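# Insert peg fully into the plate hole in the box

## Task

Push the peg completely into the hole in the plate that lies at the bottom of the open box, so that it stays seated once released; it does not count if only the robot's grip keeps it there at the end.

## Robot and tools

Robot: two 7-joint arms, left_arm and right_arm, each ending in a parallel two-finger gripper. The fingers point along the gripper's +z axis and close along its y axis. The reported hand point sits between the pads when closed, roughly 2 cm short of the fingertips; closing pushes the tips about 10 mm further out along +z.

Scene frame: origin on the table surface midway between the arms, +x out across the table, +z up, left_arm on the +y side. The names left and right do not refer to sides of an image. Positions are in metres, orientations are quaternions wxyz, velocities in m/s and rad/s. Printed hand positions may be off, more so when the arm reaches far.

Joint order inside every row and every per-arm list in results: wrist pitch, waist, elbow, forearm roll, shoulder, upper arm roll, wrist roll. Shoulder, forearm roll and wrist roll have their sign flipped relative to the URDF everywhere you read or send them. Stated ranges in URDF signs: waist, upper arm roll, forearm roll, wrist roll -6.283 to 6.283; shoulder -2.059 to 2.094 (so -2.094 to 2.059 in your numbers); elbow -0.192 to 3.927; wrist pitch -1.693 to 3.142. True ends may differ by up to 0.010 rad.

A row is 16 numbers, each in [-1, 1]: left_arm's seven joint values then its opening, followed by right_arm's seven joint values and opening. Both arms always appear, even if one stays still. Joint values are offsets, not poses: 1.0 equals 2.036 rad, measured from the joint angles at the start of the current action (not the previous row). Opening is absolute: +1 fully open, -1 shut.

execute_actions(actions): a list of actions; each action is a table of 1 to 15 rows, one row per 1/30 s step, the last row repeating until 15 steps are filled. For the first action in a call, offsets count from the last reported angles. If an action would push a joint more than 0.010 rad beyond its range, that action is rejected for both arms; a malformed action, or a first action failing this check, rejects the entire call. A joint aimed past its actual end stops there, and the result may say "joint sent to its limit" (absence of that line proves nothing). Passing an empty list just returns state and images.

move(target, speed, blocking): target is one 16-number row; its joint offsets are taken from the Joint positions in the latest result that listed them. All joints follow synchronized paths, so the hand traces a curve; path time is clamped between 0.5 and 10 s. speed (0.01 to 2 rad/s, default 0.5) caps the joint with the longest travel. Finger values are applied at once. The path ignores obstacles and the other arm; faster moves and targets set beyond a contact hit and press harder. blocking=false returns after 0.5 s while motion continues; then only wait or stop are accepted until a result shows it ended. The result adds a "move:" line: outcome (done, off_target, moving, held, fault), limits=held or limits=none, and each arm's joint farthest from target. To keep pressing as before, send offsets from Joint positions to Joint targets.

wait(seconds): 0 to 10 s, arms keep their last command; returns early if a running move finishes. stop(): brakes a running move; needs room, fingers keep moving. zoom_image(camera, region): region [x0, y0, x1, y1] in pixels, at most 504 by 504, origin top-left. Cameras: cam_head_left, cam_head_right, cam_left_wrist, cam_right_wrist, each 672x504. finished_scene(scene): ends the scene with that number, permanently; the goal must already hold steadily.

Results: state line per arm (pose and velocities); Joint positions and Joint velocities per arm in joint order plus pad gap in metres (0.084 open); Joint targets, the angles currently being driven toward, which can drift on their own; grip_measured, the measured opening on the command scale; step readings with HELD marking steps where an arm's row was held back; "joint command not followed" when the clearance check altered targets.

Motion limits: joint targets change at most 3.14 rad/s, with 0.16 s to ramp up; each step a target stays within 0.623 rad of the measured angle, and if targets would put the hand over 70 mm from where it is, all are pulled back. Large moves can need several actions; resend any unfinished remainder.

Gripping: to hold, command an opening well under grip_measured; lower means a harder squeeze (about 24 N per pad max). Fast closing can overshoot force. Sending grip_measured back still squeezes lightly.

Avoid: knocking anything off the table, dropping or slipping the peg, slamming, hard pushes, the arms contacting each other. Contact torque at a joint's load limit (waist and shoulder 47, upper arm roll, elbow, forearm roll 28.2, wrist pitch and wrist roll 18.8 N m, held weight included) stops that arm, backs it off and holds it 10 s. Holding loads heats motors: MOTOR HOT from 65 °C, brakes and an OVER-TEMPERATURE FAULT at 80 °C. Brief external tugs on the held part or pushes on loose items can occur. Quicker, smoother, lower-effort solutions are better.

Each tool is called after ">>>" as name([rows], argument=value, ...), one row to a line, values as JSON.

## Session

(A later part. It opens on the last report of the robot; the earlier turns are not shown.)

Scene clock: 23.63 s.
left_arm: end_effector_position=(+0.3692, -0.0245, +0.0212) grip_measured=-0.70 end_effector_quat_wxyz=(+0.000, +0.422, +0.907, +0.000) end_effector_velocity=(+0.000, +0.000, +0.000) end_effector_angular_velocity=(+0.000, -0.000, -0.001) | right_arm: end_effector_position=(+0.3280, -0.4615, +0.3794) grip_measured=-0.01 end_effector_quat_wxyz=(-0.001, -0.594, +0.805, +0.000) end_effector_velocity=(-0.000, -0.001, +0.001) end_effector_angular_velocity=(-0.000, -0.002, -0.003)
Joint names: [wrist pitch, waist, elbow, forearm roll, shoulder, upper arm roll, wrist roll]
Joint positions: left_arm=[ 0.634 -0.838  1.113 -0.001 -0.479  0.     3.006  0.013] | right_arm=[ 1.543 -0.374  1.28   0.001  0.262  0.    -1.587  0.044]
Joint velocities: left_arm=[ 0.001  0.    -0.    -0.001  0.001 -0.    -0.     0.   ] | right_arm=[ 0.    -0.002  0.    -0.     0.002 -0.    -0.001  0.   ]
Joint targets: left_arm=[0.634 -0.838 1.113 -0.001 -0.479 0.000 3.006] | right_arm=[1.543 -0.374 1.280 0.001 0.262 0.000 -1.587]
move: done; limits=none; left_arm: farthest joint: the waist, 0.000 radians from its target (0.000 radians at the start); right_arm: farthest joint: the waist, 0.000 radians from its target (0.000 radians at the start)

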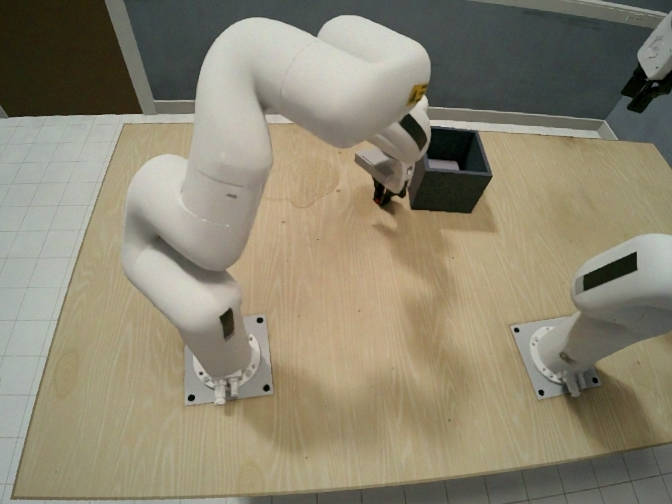

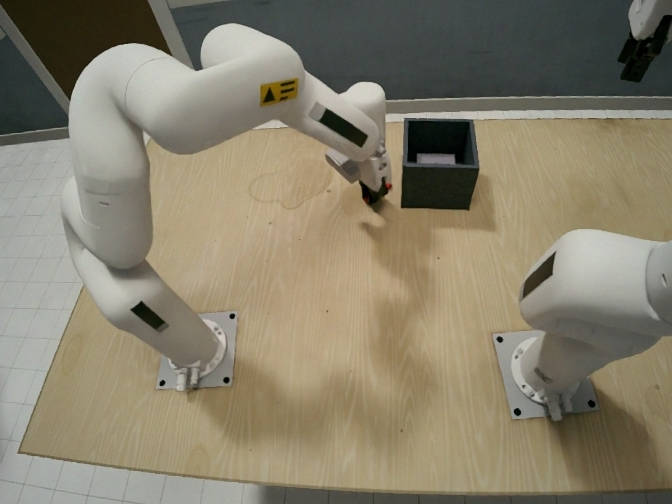

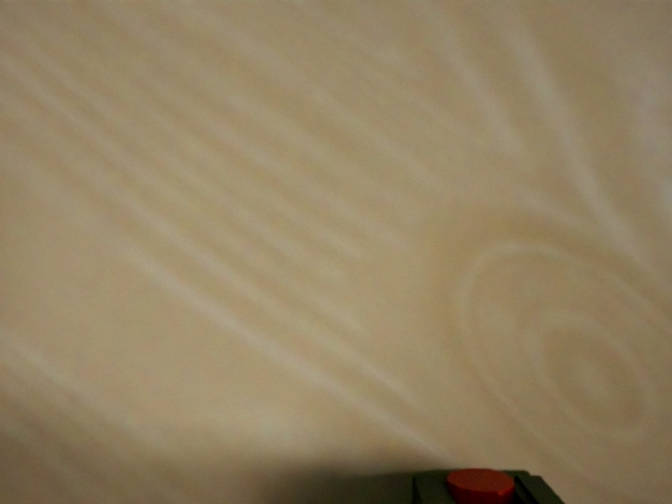

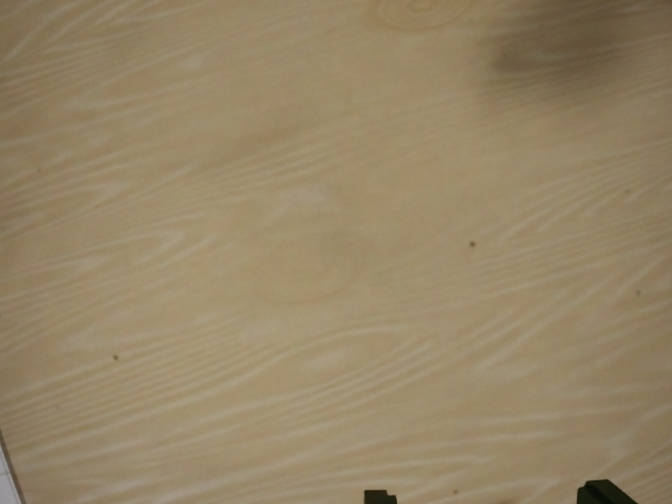

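>>> move(target=[0.15,0,-0.04,0,0.25,0,0.0666,-1,0,0,0,0,0,0,0,0], speed=0.6)

>>> move(target=[-0.7,-0.06,-0.13,0,-0.05,0,0,-1,0,0.15,0,0,0,0,0,0], speed=1)

>>> move(target=[-0.4525,-0.07,-0.1282,0,-0.1332,0,0,-1,0,0,0,0,0,0,0,0], speed=0.8)

>>> move(target=[0,0,0,0,0,0,0,-1,0,0.277,0,0,0,0,0,0], speed=0.6)

Scene clock: 30.83 s.
left_arm: end_effector_position=(+0.3423, -0.0000, +0.2214) grip_measured=-0.70 end_effector_quat_wxyz=(+0.057, +0.359, +0.932, -0.021) end_effector_velocity=(+0.000, +0.000, +0.002) end_effector_angular_velocity=(-0.002, -0.003, +0.001) | right_arm: end_effector_position=(+0.3280, -0.4615, +0.3794) grip_measured=-0.01 end_effector_quat_wxyz=(-0.001, -0.594, +0.805, +0.000) end_effector_velocity=(+0.000, -0.000, +0.000) end_effector_angular_velocity=(-0.000, +0.000, -0.001)
Joint names: [wrist pitch, waist, elbow, forearm roll, shoulder, upper arm roll, wrist roll]
Joint positions: left_arm=[ 0.939 -0.838  1.032 -0.001  0.029  0.     3.142  0.013] | right_arm=[ 1.543 -0.374  1.28   0.001  0.262  0.    -1.587  0.044]
Joint velocities: left_arm=[ 0.002  0.001  0.001 -0.     0.004  0.     0.    -0.   ] | right_arm=[ 0.001  0.     0.001  0.    -0.    -0.    -0.001  0.   ]
Joint targets: left_arm=[0.940 -0.838 1.032 -0.001 0.030 0.000 3.142] | right_arm=[1.543 -0.374 1.280 0.001 0.262 0.000 -1.587]
move: done; limits=none; left_arm: farthest joint: the shoulder, 0.001 radians from its target (0.509 radians at the start); right_arm: farthest joint: the waist, 0.000 radians from its target (0.000 radians at the start)

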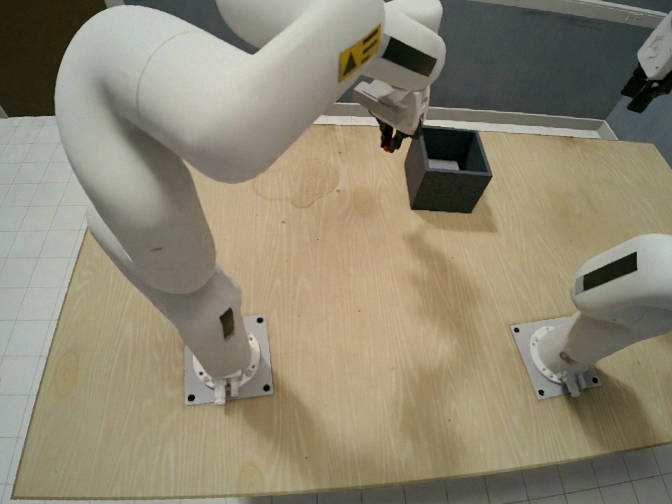

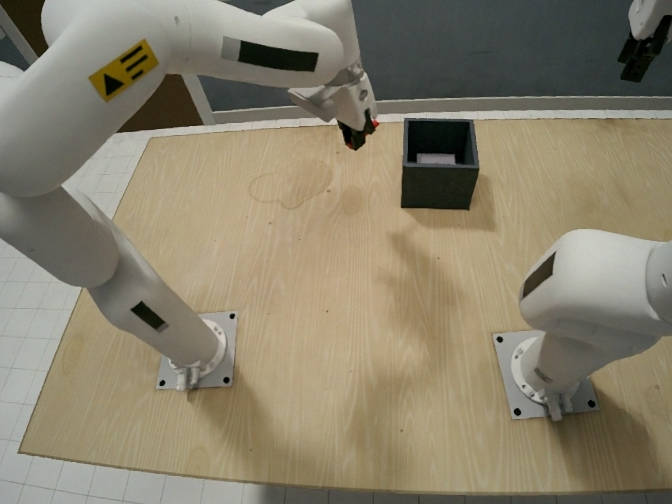

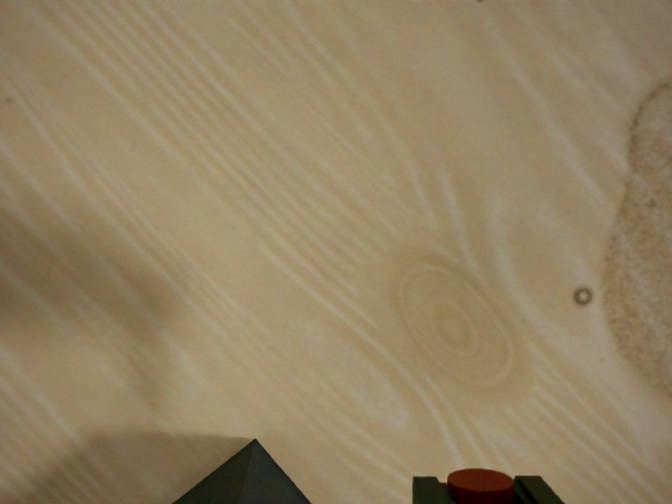

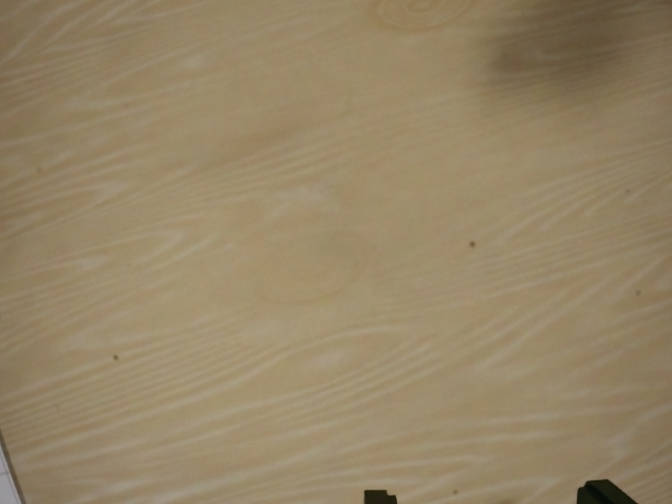

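Scene clock: 33.03 s.
left_arm: end_effector_position=(+0.3829, -0.1380, +0.3163) grip_measured=-0.70 end_effector_quat_wxyz=(+0.506, +0.346, +0.756, -0.231) end_effector_velocity=(-0.000, -0.000, -0.000) end_effector_angular_velocity=(+0.000, -0.002, -0.001) | right_arm: end_effector_position=(+0.3438, -0.3424, +0.3794) grip_measured=-0.01 end_effector_quat_wxyz=(+0.001, +0.709, -0.705, +0.000) end_effector_velocity=(+0.000, +0.000, +0.001) end_effector_angular_velocity=(-0.000, -0.002, +0.000)
Joint names: [wrist pitch, waist, elbow, forearm roll, shoulder, upper arm roll, wrist roll]
Joint positions: left_arm=[-0.485 -0.96   0.767 -0.001 -0.073  0.     3.142  0.013] | right_arm=[ 1.543 -0.068  1.28   0.001  0.262  0.    -1.587  0.044]
Joint velocities: left_arm=[-0.002 -0.    -0.    -0.    -0.001 -0.    -0.001  0.   ] | right_arm=[-0.001 -0.     0.     0.     0.001  0.    -0.    -0.   ]
Joint targets: left_arm=[-0.486 -0.960 0.767 -0.001 -0.073 0.000 3.142] | right_arm=[1.543 -0.068 1.280 0.001 0.262 0.000 -1.587]
move: done; limits=none; left_arm: farthest joint: the wrist pitch, 0.001 radians from its target (1.425 radians at the start); right_arm: farthest joint: the waist, 0.000 radians from its target (0.305 radians at the start)

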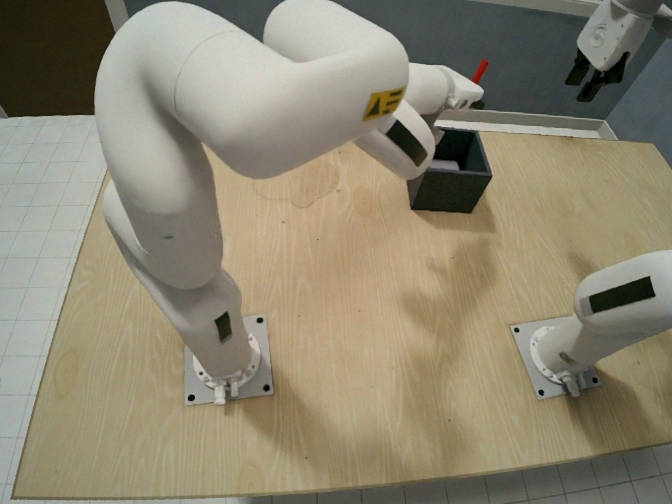

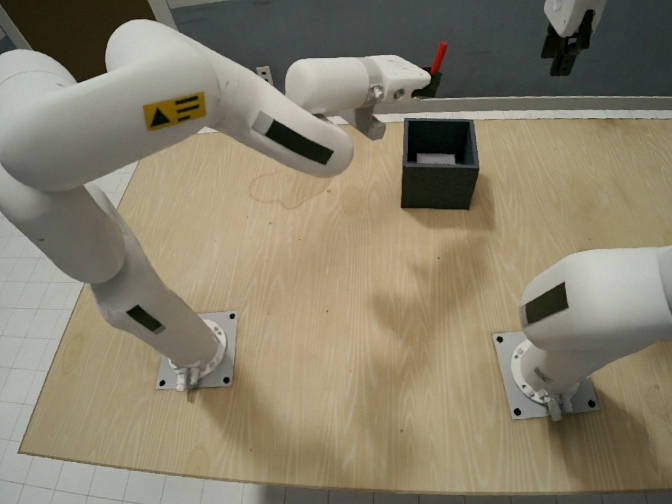

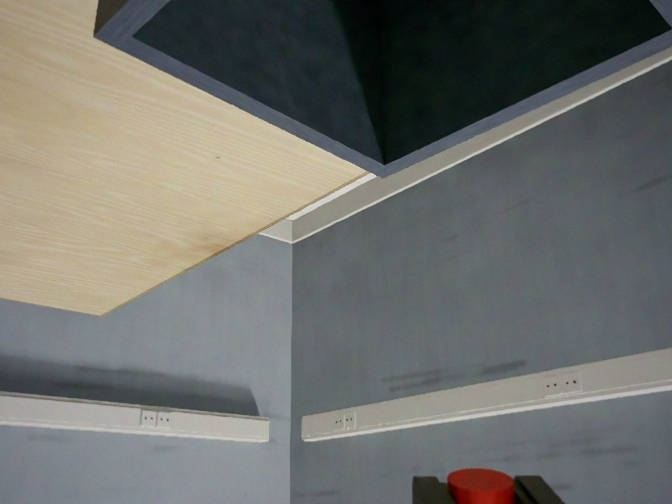

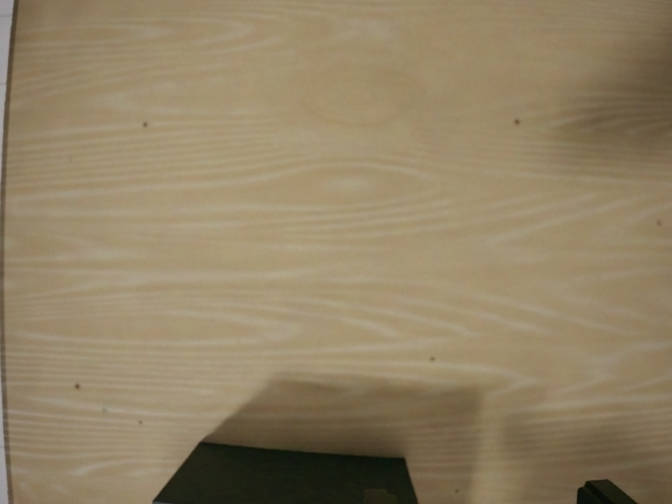

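Scene clock: 34.90 s.
left_arm: end_effector_position=(+0.2685, -0.1214, +0.2753) grip_measured=-0.70 end_effector_quat_wxyz=(+0.620, +0.339, +0.621, -0.339) end_effector_velocity=(-0.000, +0.000, -0.001) end_effector_angular_velocity=(+0.001, -0.000, +0.000) | right_arm: end_effector_position=(+0.3438, -0.3424, +0.3794) grip_measured=-0.01 end_effector_quat_wxyz=(+0.001, +0.709, -0.705, +0.000) end_effector_velocity=(-0.000, -0.000, -0.000) end_effector_angular_velocity=(+0.000, +0.000, -0.001)
Joint names: [wrist pitch, waist, elbow, forearm roll, shoulder, upper arm roll, wrist roll]
Joint positions: left_arm=[-1.406 -1.103  0.506 -0.001 -0.343  0.     3.142  0.013] | right_arm=[ 1.543 -0.068  1.28   0.001  0.262  0.    -1.587  0.044]
Joint velocities: left_arm=[-0.003  0.    -0.001  0.    -0.002 -0.    -0.001 -0.   ] | right_arm=[ 0.    -0.001 -0.    -0.     0.     0.    -0.001  0.   ]
Joint targets: left_arm=[-1.406 -1.103 0.506 -0.001 -0.344 0.000 3.142] | right_arm=[1.543 -0.068 1.280 0.001 0.262 0.000 -1.587]
move: done; limits=none; left_arm: farthest joint: the shoulder, 0.001 radians from its target (0.272 radians at the start); right_arm: farthest joint: the waist, 0.000 radians from its target (0.000 radians at the start)

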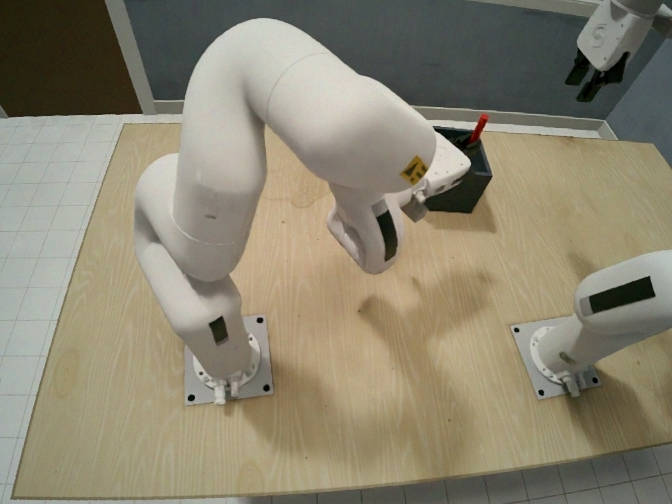

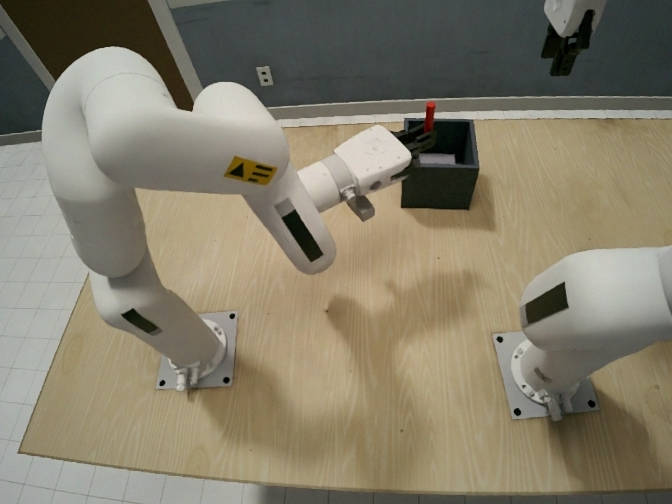

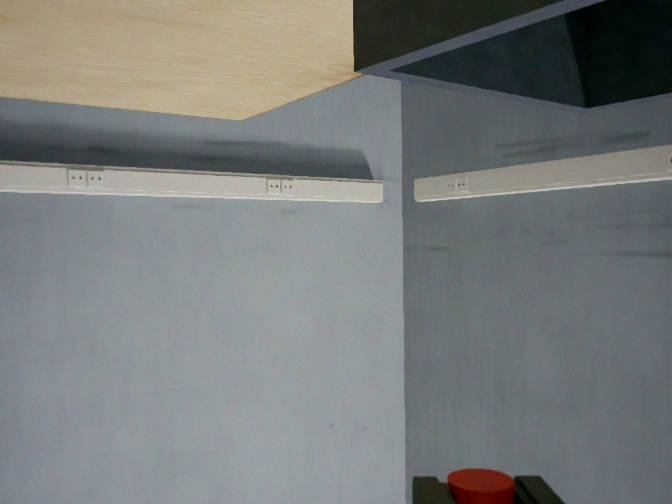

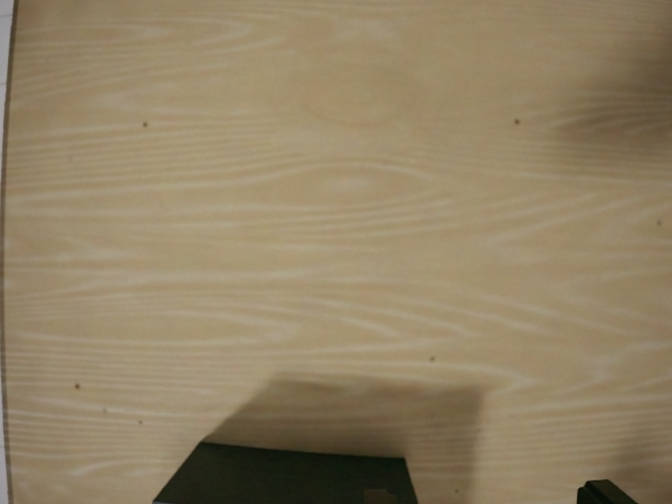

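Scene clock: 36.53 s.
left_arm: end_effector_position=(+0.2685, -0.1214, +0.2753) grip_measured=-0.70 end_effector_quat_wxyz=(+0.620, +0.339, +0.621, -0.339) end_effector_velocity=(+0.000, +0.000, -0.001) end_effector_angular_velocity=(+0.001, +0.001, +0.001) | right_arm: end_effector_position=(+0.2784, -0.1327, +0.3794) grip_measured=-0.01 end_effector_quat_wxyz=(+0.001, +0.877, -0.480, +0.000) end_effector_velocity=(-0.001, +0.001, -0.001) end_effector_angular_velocity=(-0.001, +0.001, +0.003)
Joint names: [wrist pitch, waist, elbow, forearm roll, shoulder, upper arm roll, wrist roll]
Joint positions: left_arm=[-1.406 -1.103  0.506 -0.001 -0.343  0.     3.142  0.013] | right_arm=[ 1.543  0.495  1.28   0.001  0.262 -0.    -1.587  0.044]
Joint velocities: left_arm=[ 0.     0.001  0.     0.    -0.001 -0.    -0.     0.   ] | right_arm=[ 0.     0.002  0.    -0.    -0.002  0.001  0.     0.   ]
Joint targets: left_arm=[-1.406 -1.103 0.506 -0.001 -0.343 0.000 3.142] | right_arm=[1.543 0.496 1.280 0.001 0.262 0.000 -1.587]
move: done; limits=none; left_arm: farthest joint: the waist, 0.000 radians from its target (0.000 radians at the start); right_arm: farthest joint: the waist, 0.001 radians from its target (0.564 radians at the start)

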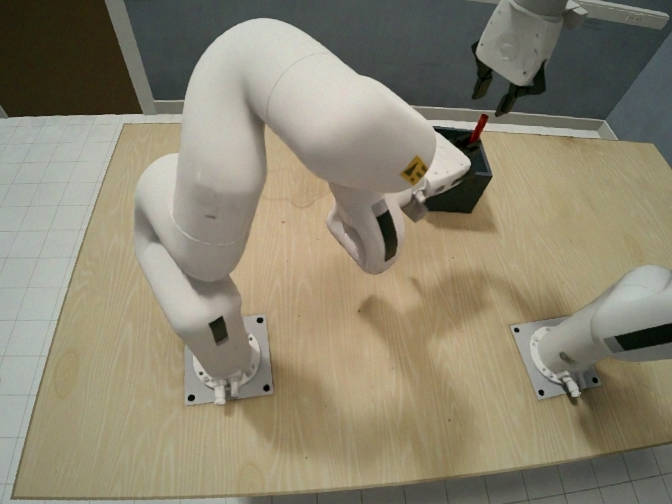

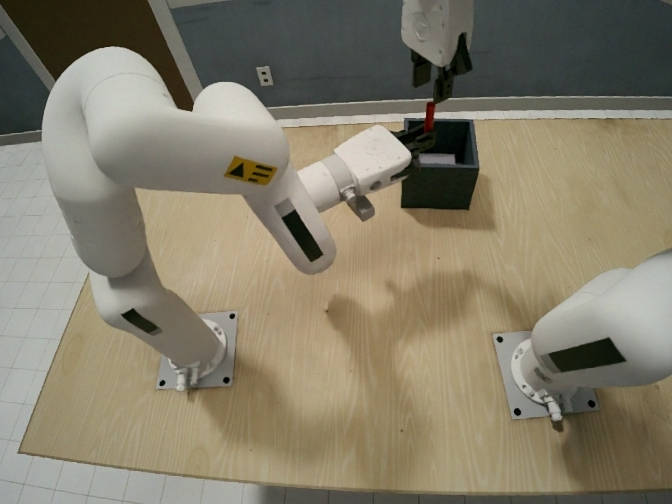

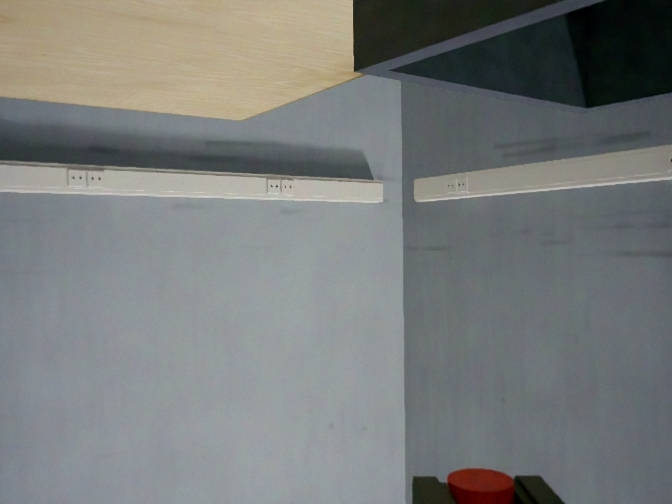

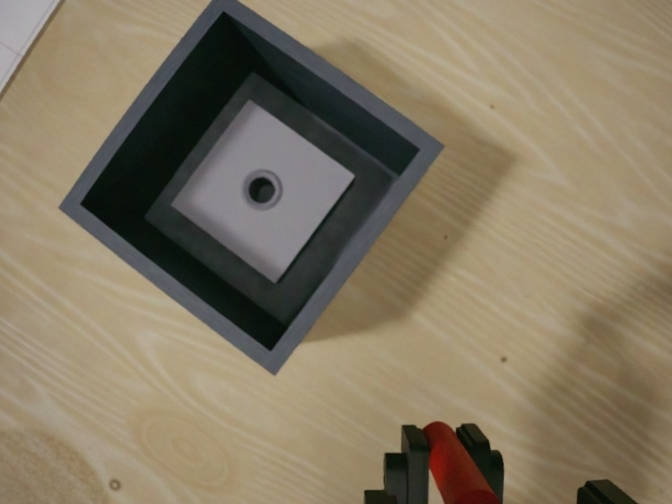

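>>> move(target=[0,0,0,0,0,0,0,-1,-0.0623,0.006,-0.077,0,0.0152,0,0,0], speed=0.2)

>>> execute_actions([
  [[0,0,0,0,0,0,0,-1,0,0,0,0,0,0,0,-0.5]],
  [[0,0,0,0,0,0,0,-1,0,0,0,0,0,0,0,-1]],
])

>>> zoom_image(camera="cam_head_right", region=[360,40,520,160])

Scene clock: 47.70 s.
left_arm: end_effector_position=(+0.2685, -0.1214, +0.2753) grip_measured=-0.70 end_effector_quat_wxyz=(+0.620, +0.339, +0.621, -0.339) end_effector_velocity=(+0.000, +0.000, +0.000) end_effector_angular_velocity=(-0.001, -0.000, +0.000) | right_arm: end_effector_position=(+0.2731, -0.1305, +0.3350) grip_measured=-0.01 end_effector_quat_wxyz=(+0.000, +0.880, -0.475, +0.001) end_effector_velocity=(-0.000, -0.000, -0.001) end_effector_angular_velocity=(-0.001, +0.001, -0.001)
Joint names: [wrist pitch, waist, elbow, forearm roll, shoulder, upper arm roll, wrist roll]
Joint positions: left_arm=[-1.406 -1.103  0.506 -0.001 -0.343  0.     3.142  0.013] | right_arm=[ 1.416  0.507  1.123  0.001  0.293 -0.    -1.587  0.044]
Joint velocities: left_arm=[-0.     0.001  0.    -0.     0.     0.     0.    -0.   ] | right_arm=[-0.001 -0.    -0.003  0.     0.001 -0.    -0.001 -0.   ]
Joint targets: left_arm=[-1.406 -1.103 0.506 -0.001 -0.343 0.000 3.142] | right_arm=[1.416 0.507 1.123 0.001 0.293 -0.000 -1.587]
move: done; limits=none; left_arm: farthest joint: the waist, 0.000 radians from its target (0.000 radians at the start); right_arm: farthest joint: the waist, 0.000 radians from its target (0.012 radians at the start)

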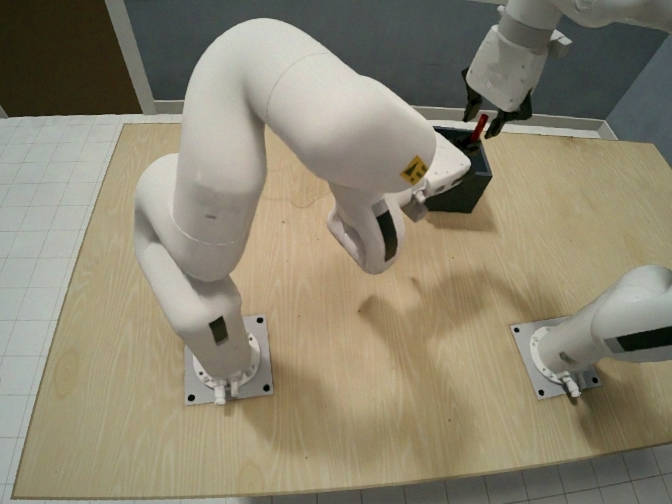

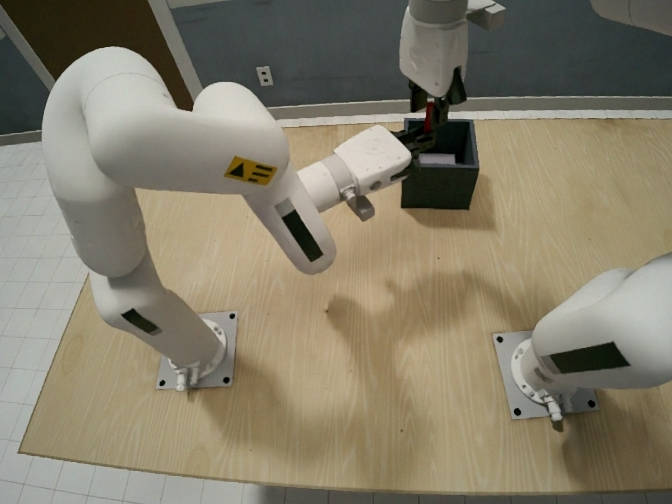

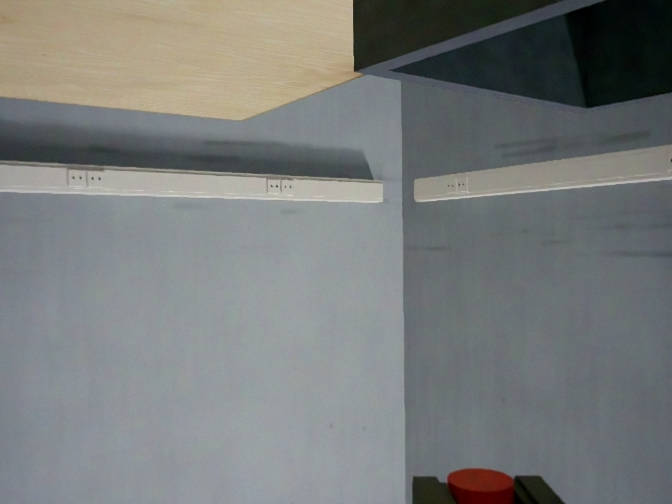

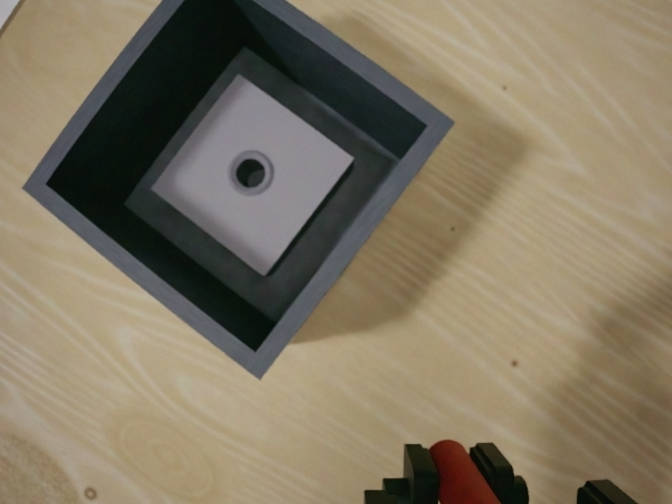

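Scene clock: 48.70 s.
left_arm: end_effector_position=(+0.2682, -0.1215, +0.2754) grip_measured=-0.70 end_effector_quat_wxyz=(+0.620, +0.340, +0.621, -0.339) end_effector_velocity=(+0.000, +0.000, +0.001) end_effector_angular_velocity=(-0.001, -0.001, +0.001) | right_arm: end_effector_position=(+0.2732, -0.1304, +0.3351) grip_measured=-0.70 end_effector_quat_wxyz=(+0.000, +0.880, -0.475, +0.001) end_effector_velocity=(-0.000, -0.000, -0.001) end_effector_angular_velocity=(-0.001, +0.002, +0.000)
Joint names: [wrist pitch, waist, elbow, forearm roll, shoulder, upper arm roll, wrist roll]
Joint positions: left_arm=[-1.406 -1.103  0.506 -0.001 -0.343  0.     3.142  0.013] | right_arm=[ 1.416  0.507  1.124  0.001  0.293 -0.    -1.587  0.013]
Joint velocities: left_arm=[-0.     0.001 -0.    -0.     0.001  0.     0.    -0.   ] | right_arm=[ 0.001 -0.    -0.001  0.    -0.001  0.     0.    -0.   ]
Joint targets: left_arm=[-1.406 -1.103 0.506 -0.001 -0.343 0.000 3.142] | right_arm=[1.416 0.507 1.123 0.001 0.293 -0.000 -1.587]
Step readings (joint positions; steps 1 to 15: 1st action; 16 to 30: 2nd action):
0: left_arm=[-1.406 -1.103 0.506 -0.001 -0.343 0.000 3.142] | right_arm=[1.416 0.507 1.123 0.001 0.293 -0.000 -1.587]
1: left_arm=[-1.406 -1.103 0.506 -0.001 -0.343 0.000 3.142] | right_arm=[1.416 0.507 1.123 0.001 0.293 -0.000 -1.587]
2: left_arm=[-1.406 -1.103 0.506 -0.001 -0.343 0.000 3.142] | right_arm=[1.416 0.507 1.123 0.001 0.293 -0.000 -1.587]
4: left_arm=[-1.406 -1.103 0.506 -0.001 -0.343 0.000 3.142] | right_arm=[1.416 0.507 1.123 0.001 0.293 -0.000 -1.587]
8: left_arm=[-1.406 -1.103 0.506 -0.001 -0.343 0.000 3.142] | right_arm=[1.416 0.507 1.123 0.001 0.293 -0.000 -1.587]
15: left_arm=[-1.406 -1.103 0.506 -0.001 -0.343 0.000 3.142] | right_arm=[1.416 0.507 1.123 0.001 0.293 -0.000 -1.587]
16: left_arm=[-1.406 -1.103 0.506 -0.001 -0.343 0.000 3.142] | right_arm=[1.416 0.507 1.123 0.001 0.293 -0.000 -1.587]
17: left_arm=[-1.406 -1.103 0.506 -0.001 -0.343 -0.000 3.142] | right_arm=[1.416 0.507 1.124 0.001 0.293 -0.000 -1.587]
19: left_arm=[-1.406 -1.103 0.506 -0.001 -0.343 -0.000 3.142] | right_arm=[1.416 0.507 1.124 0.001 0.293 -0.000 -1.587]
23: left_arm=[-1.406 -1.103 0.506 -0.001 -0.343 0.000 3.142] | right_arm=[1.416 0.507 1.124 0.001 0.293 -0.000 -1.587]
30: Joint positions above

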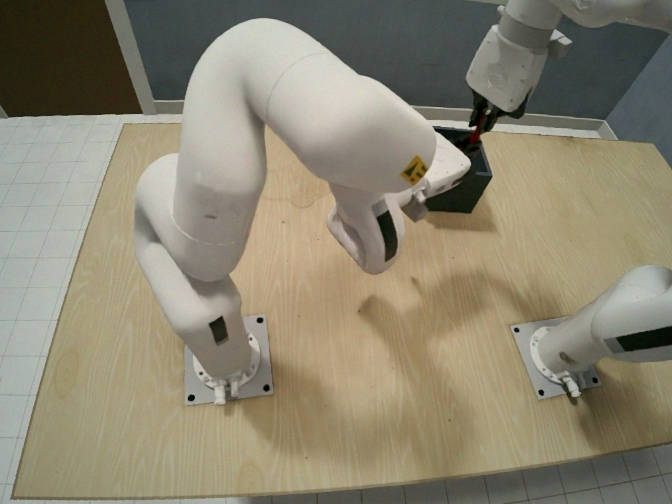

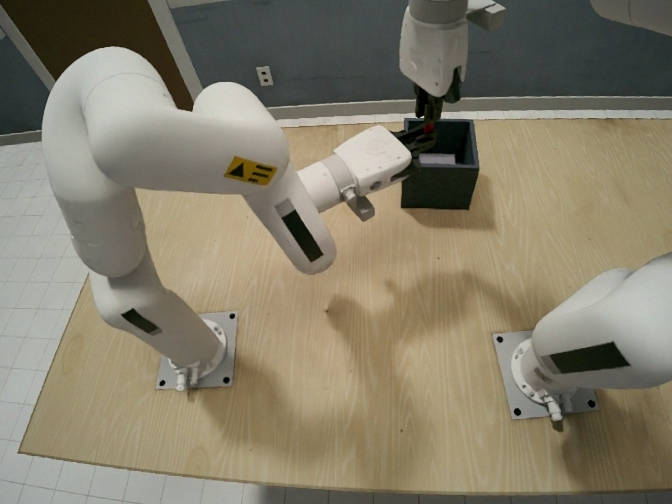

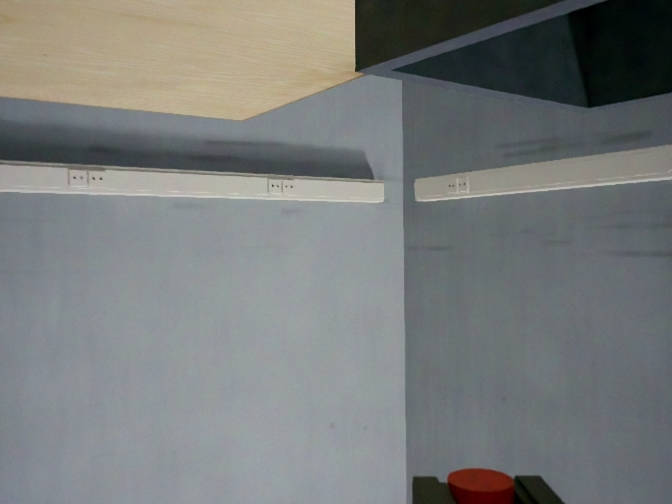

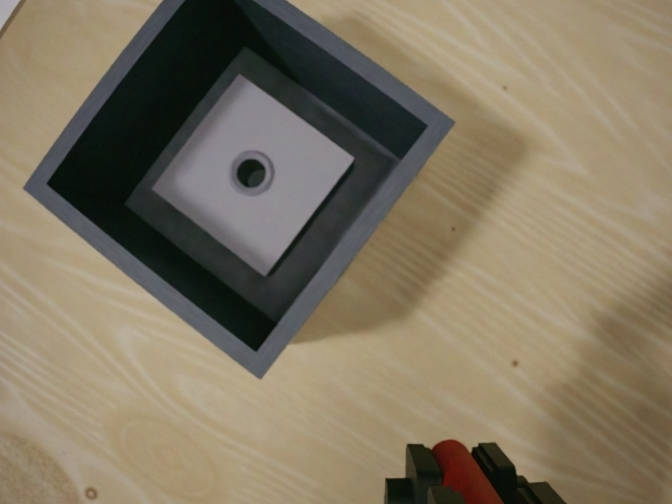

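Region (360, 40, 520, 160) of cam_head_right's 672x504 image, scaled by 3.150, with more detail than that image has; it fills the top 378 rows of this view, and the rest is white.

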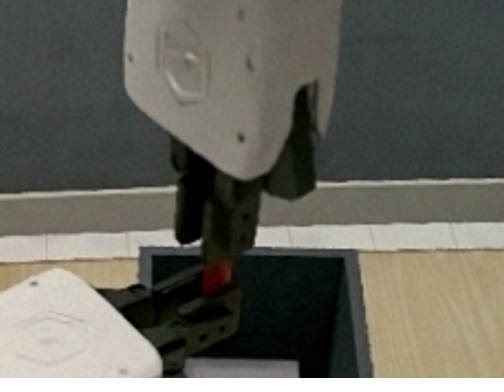

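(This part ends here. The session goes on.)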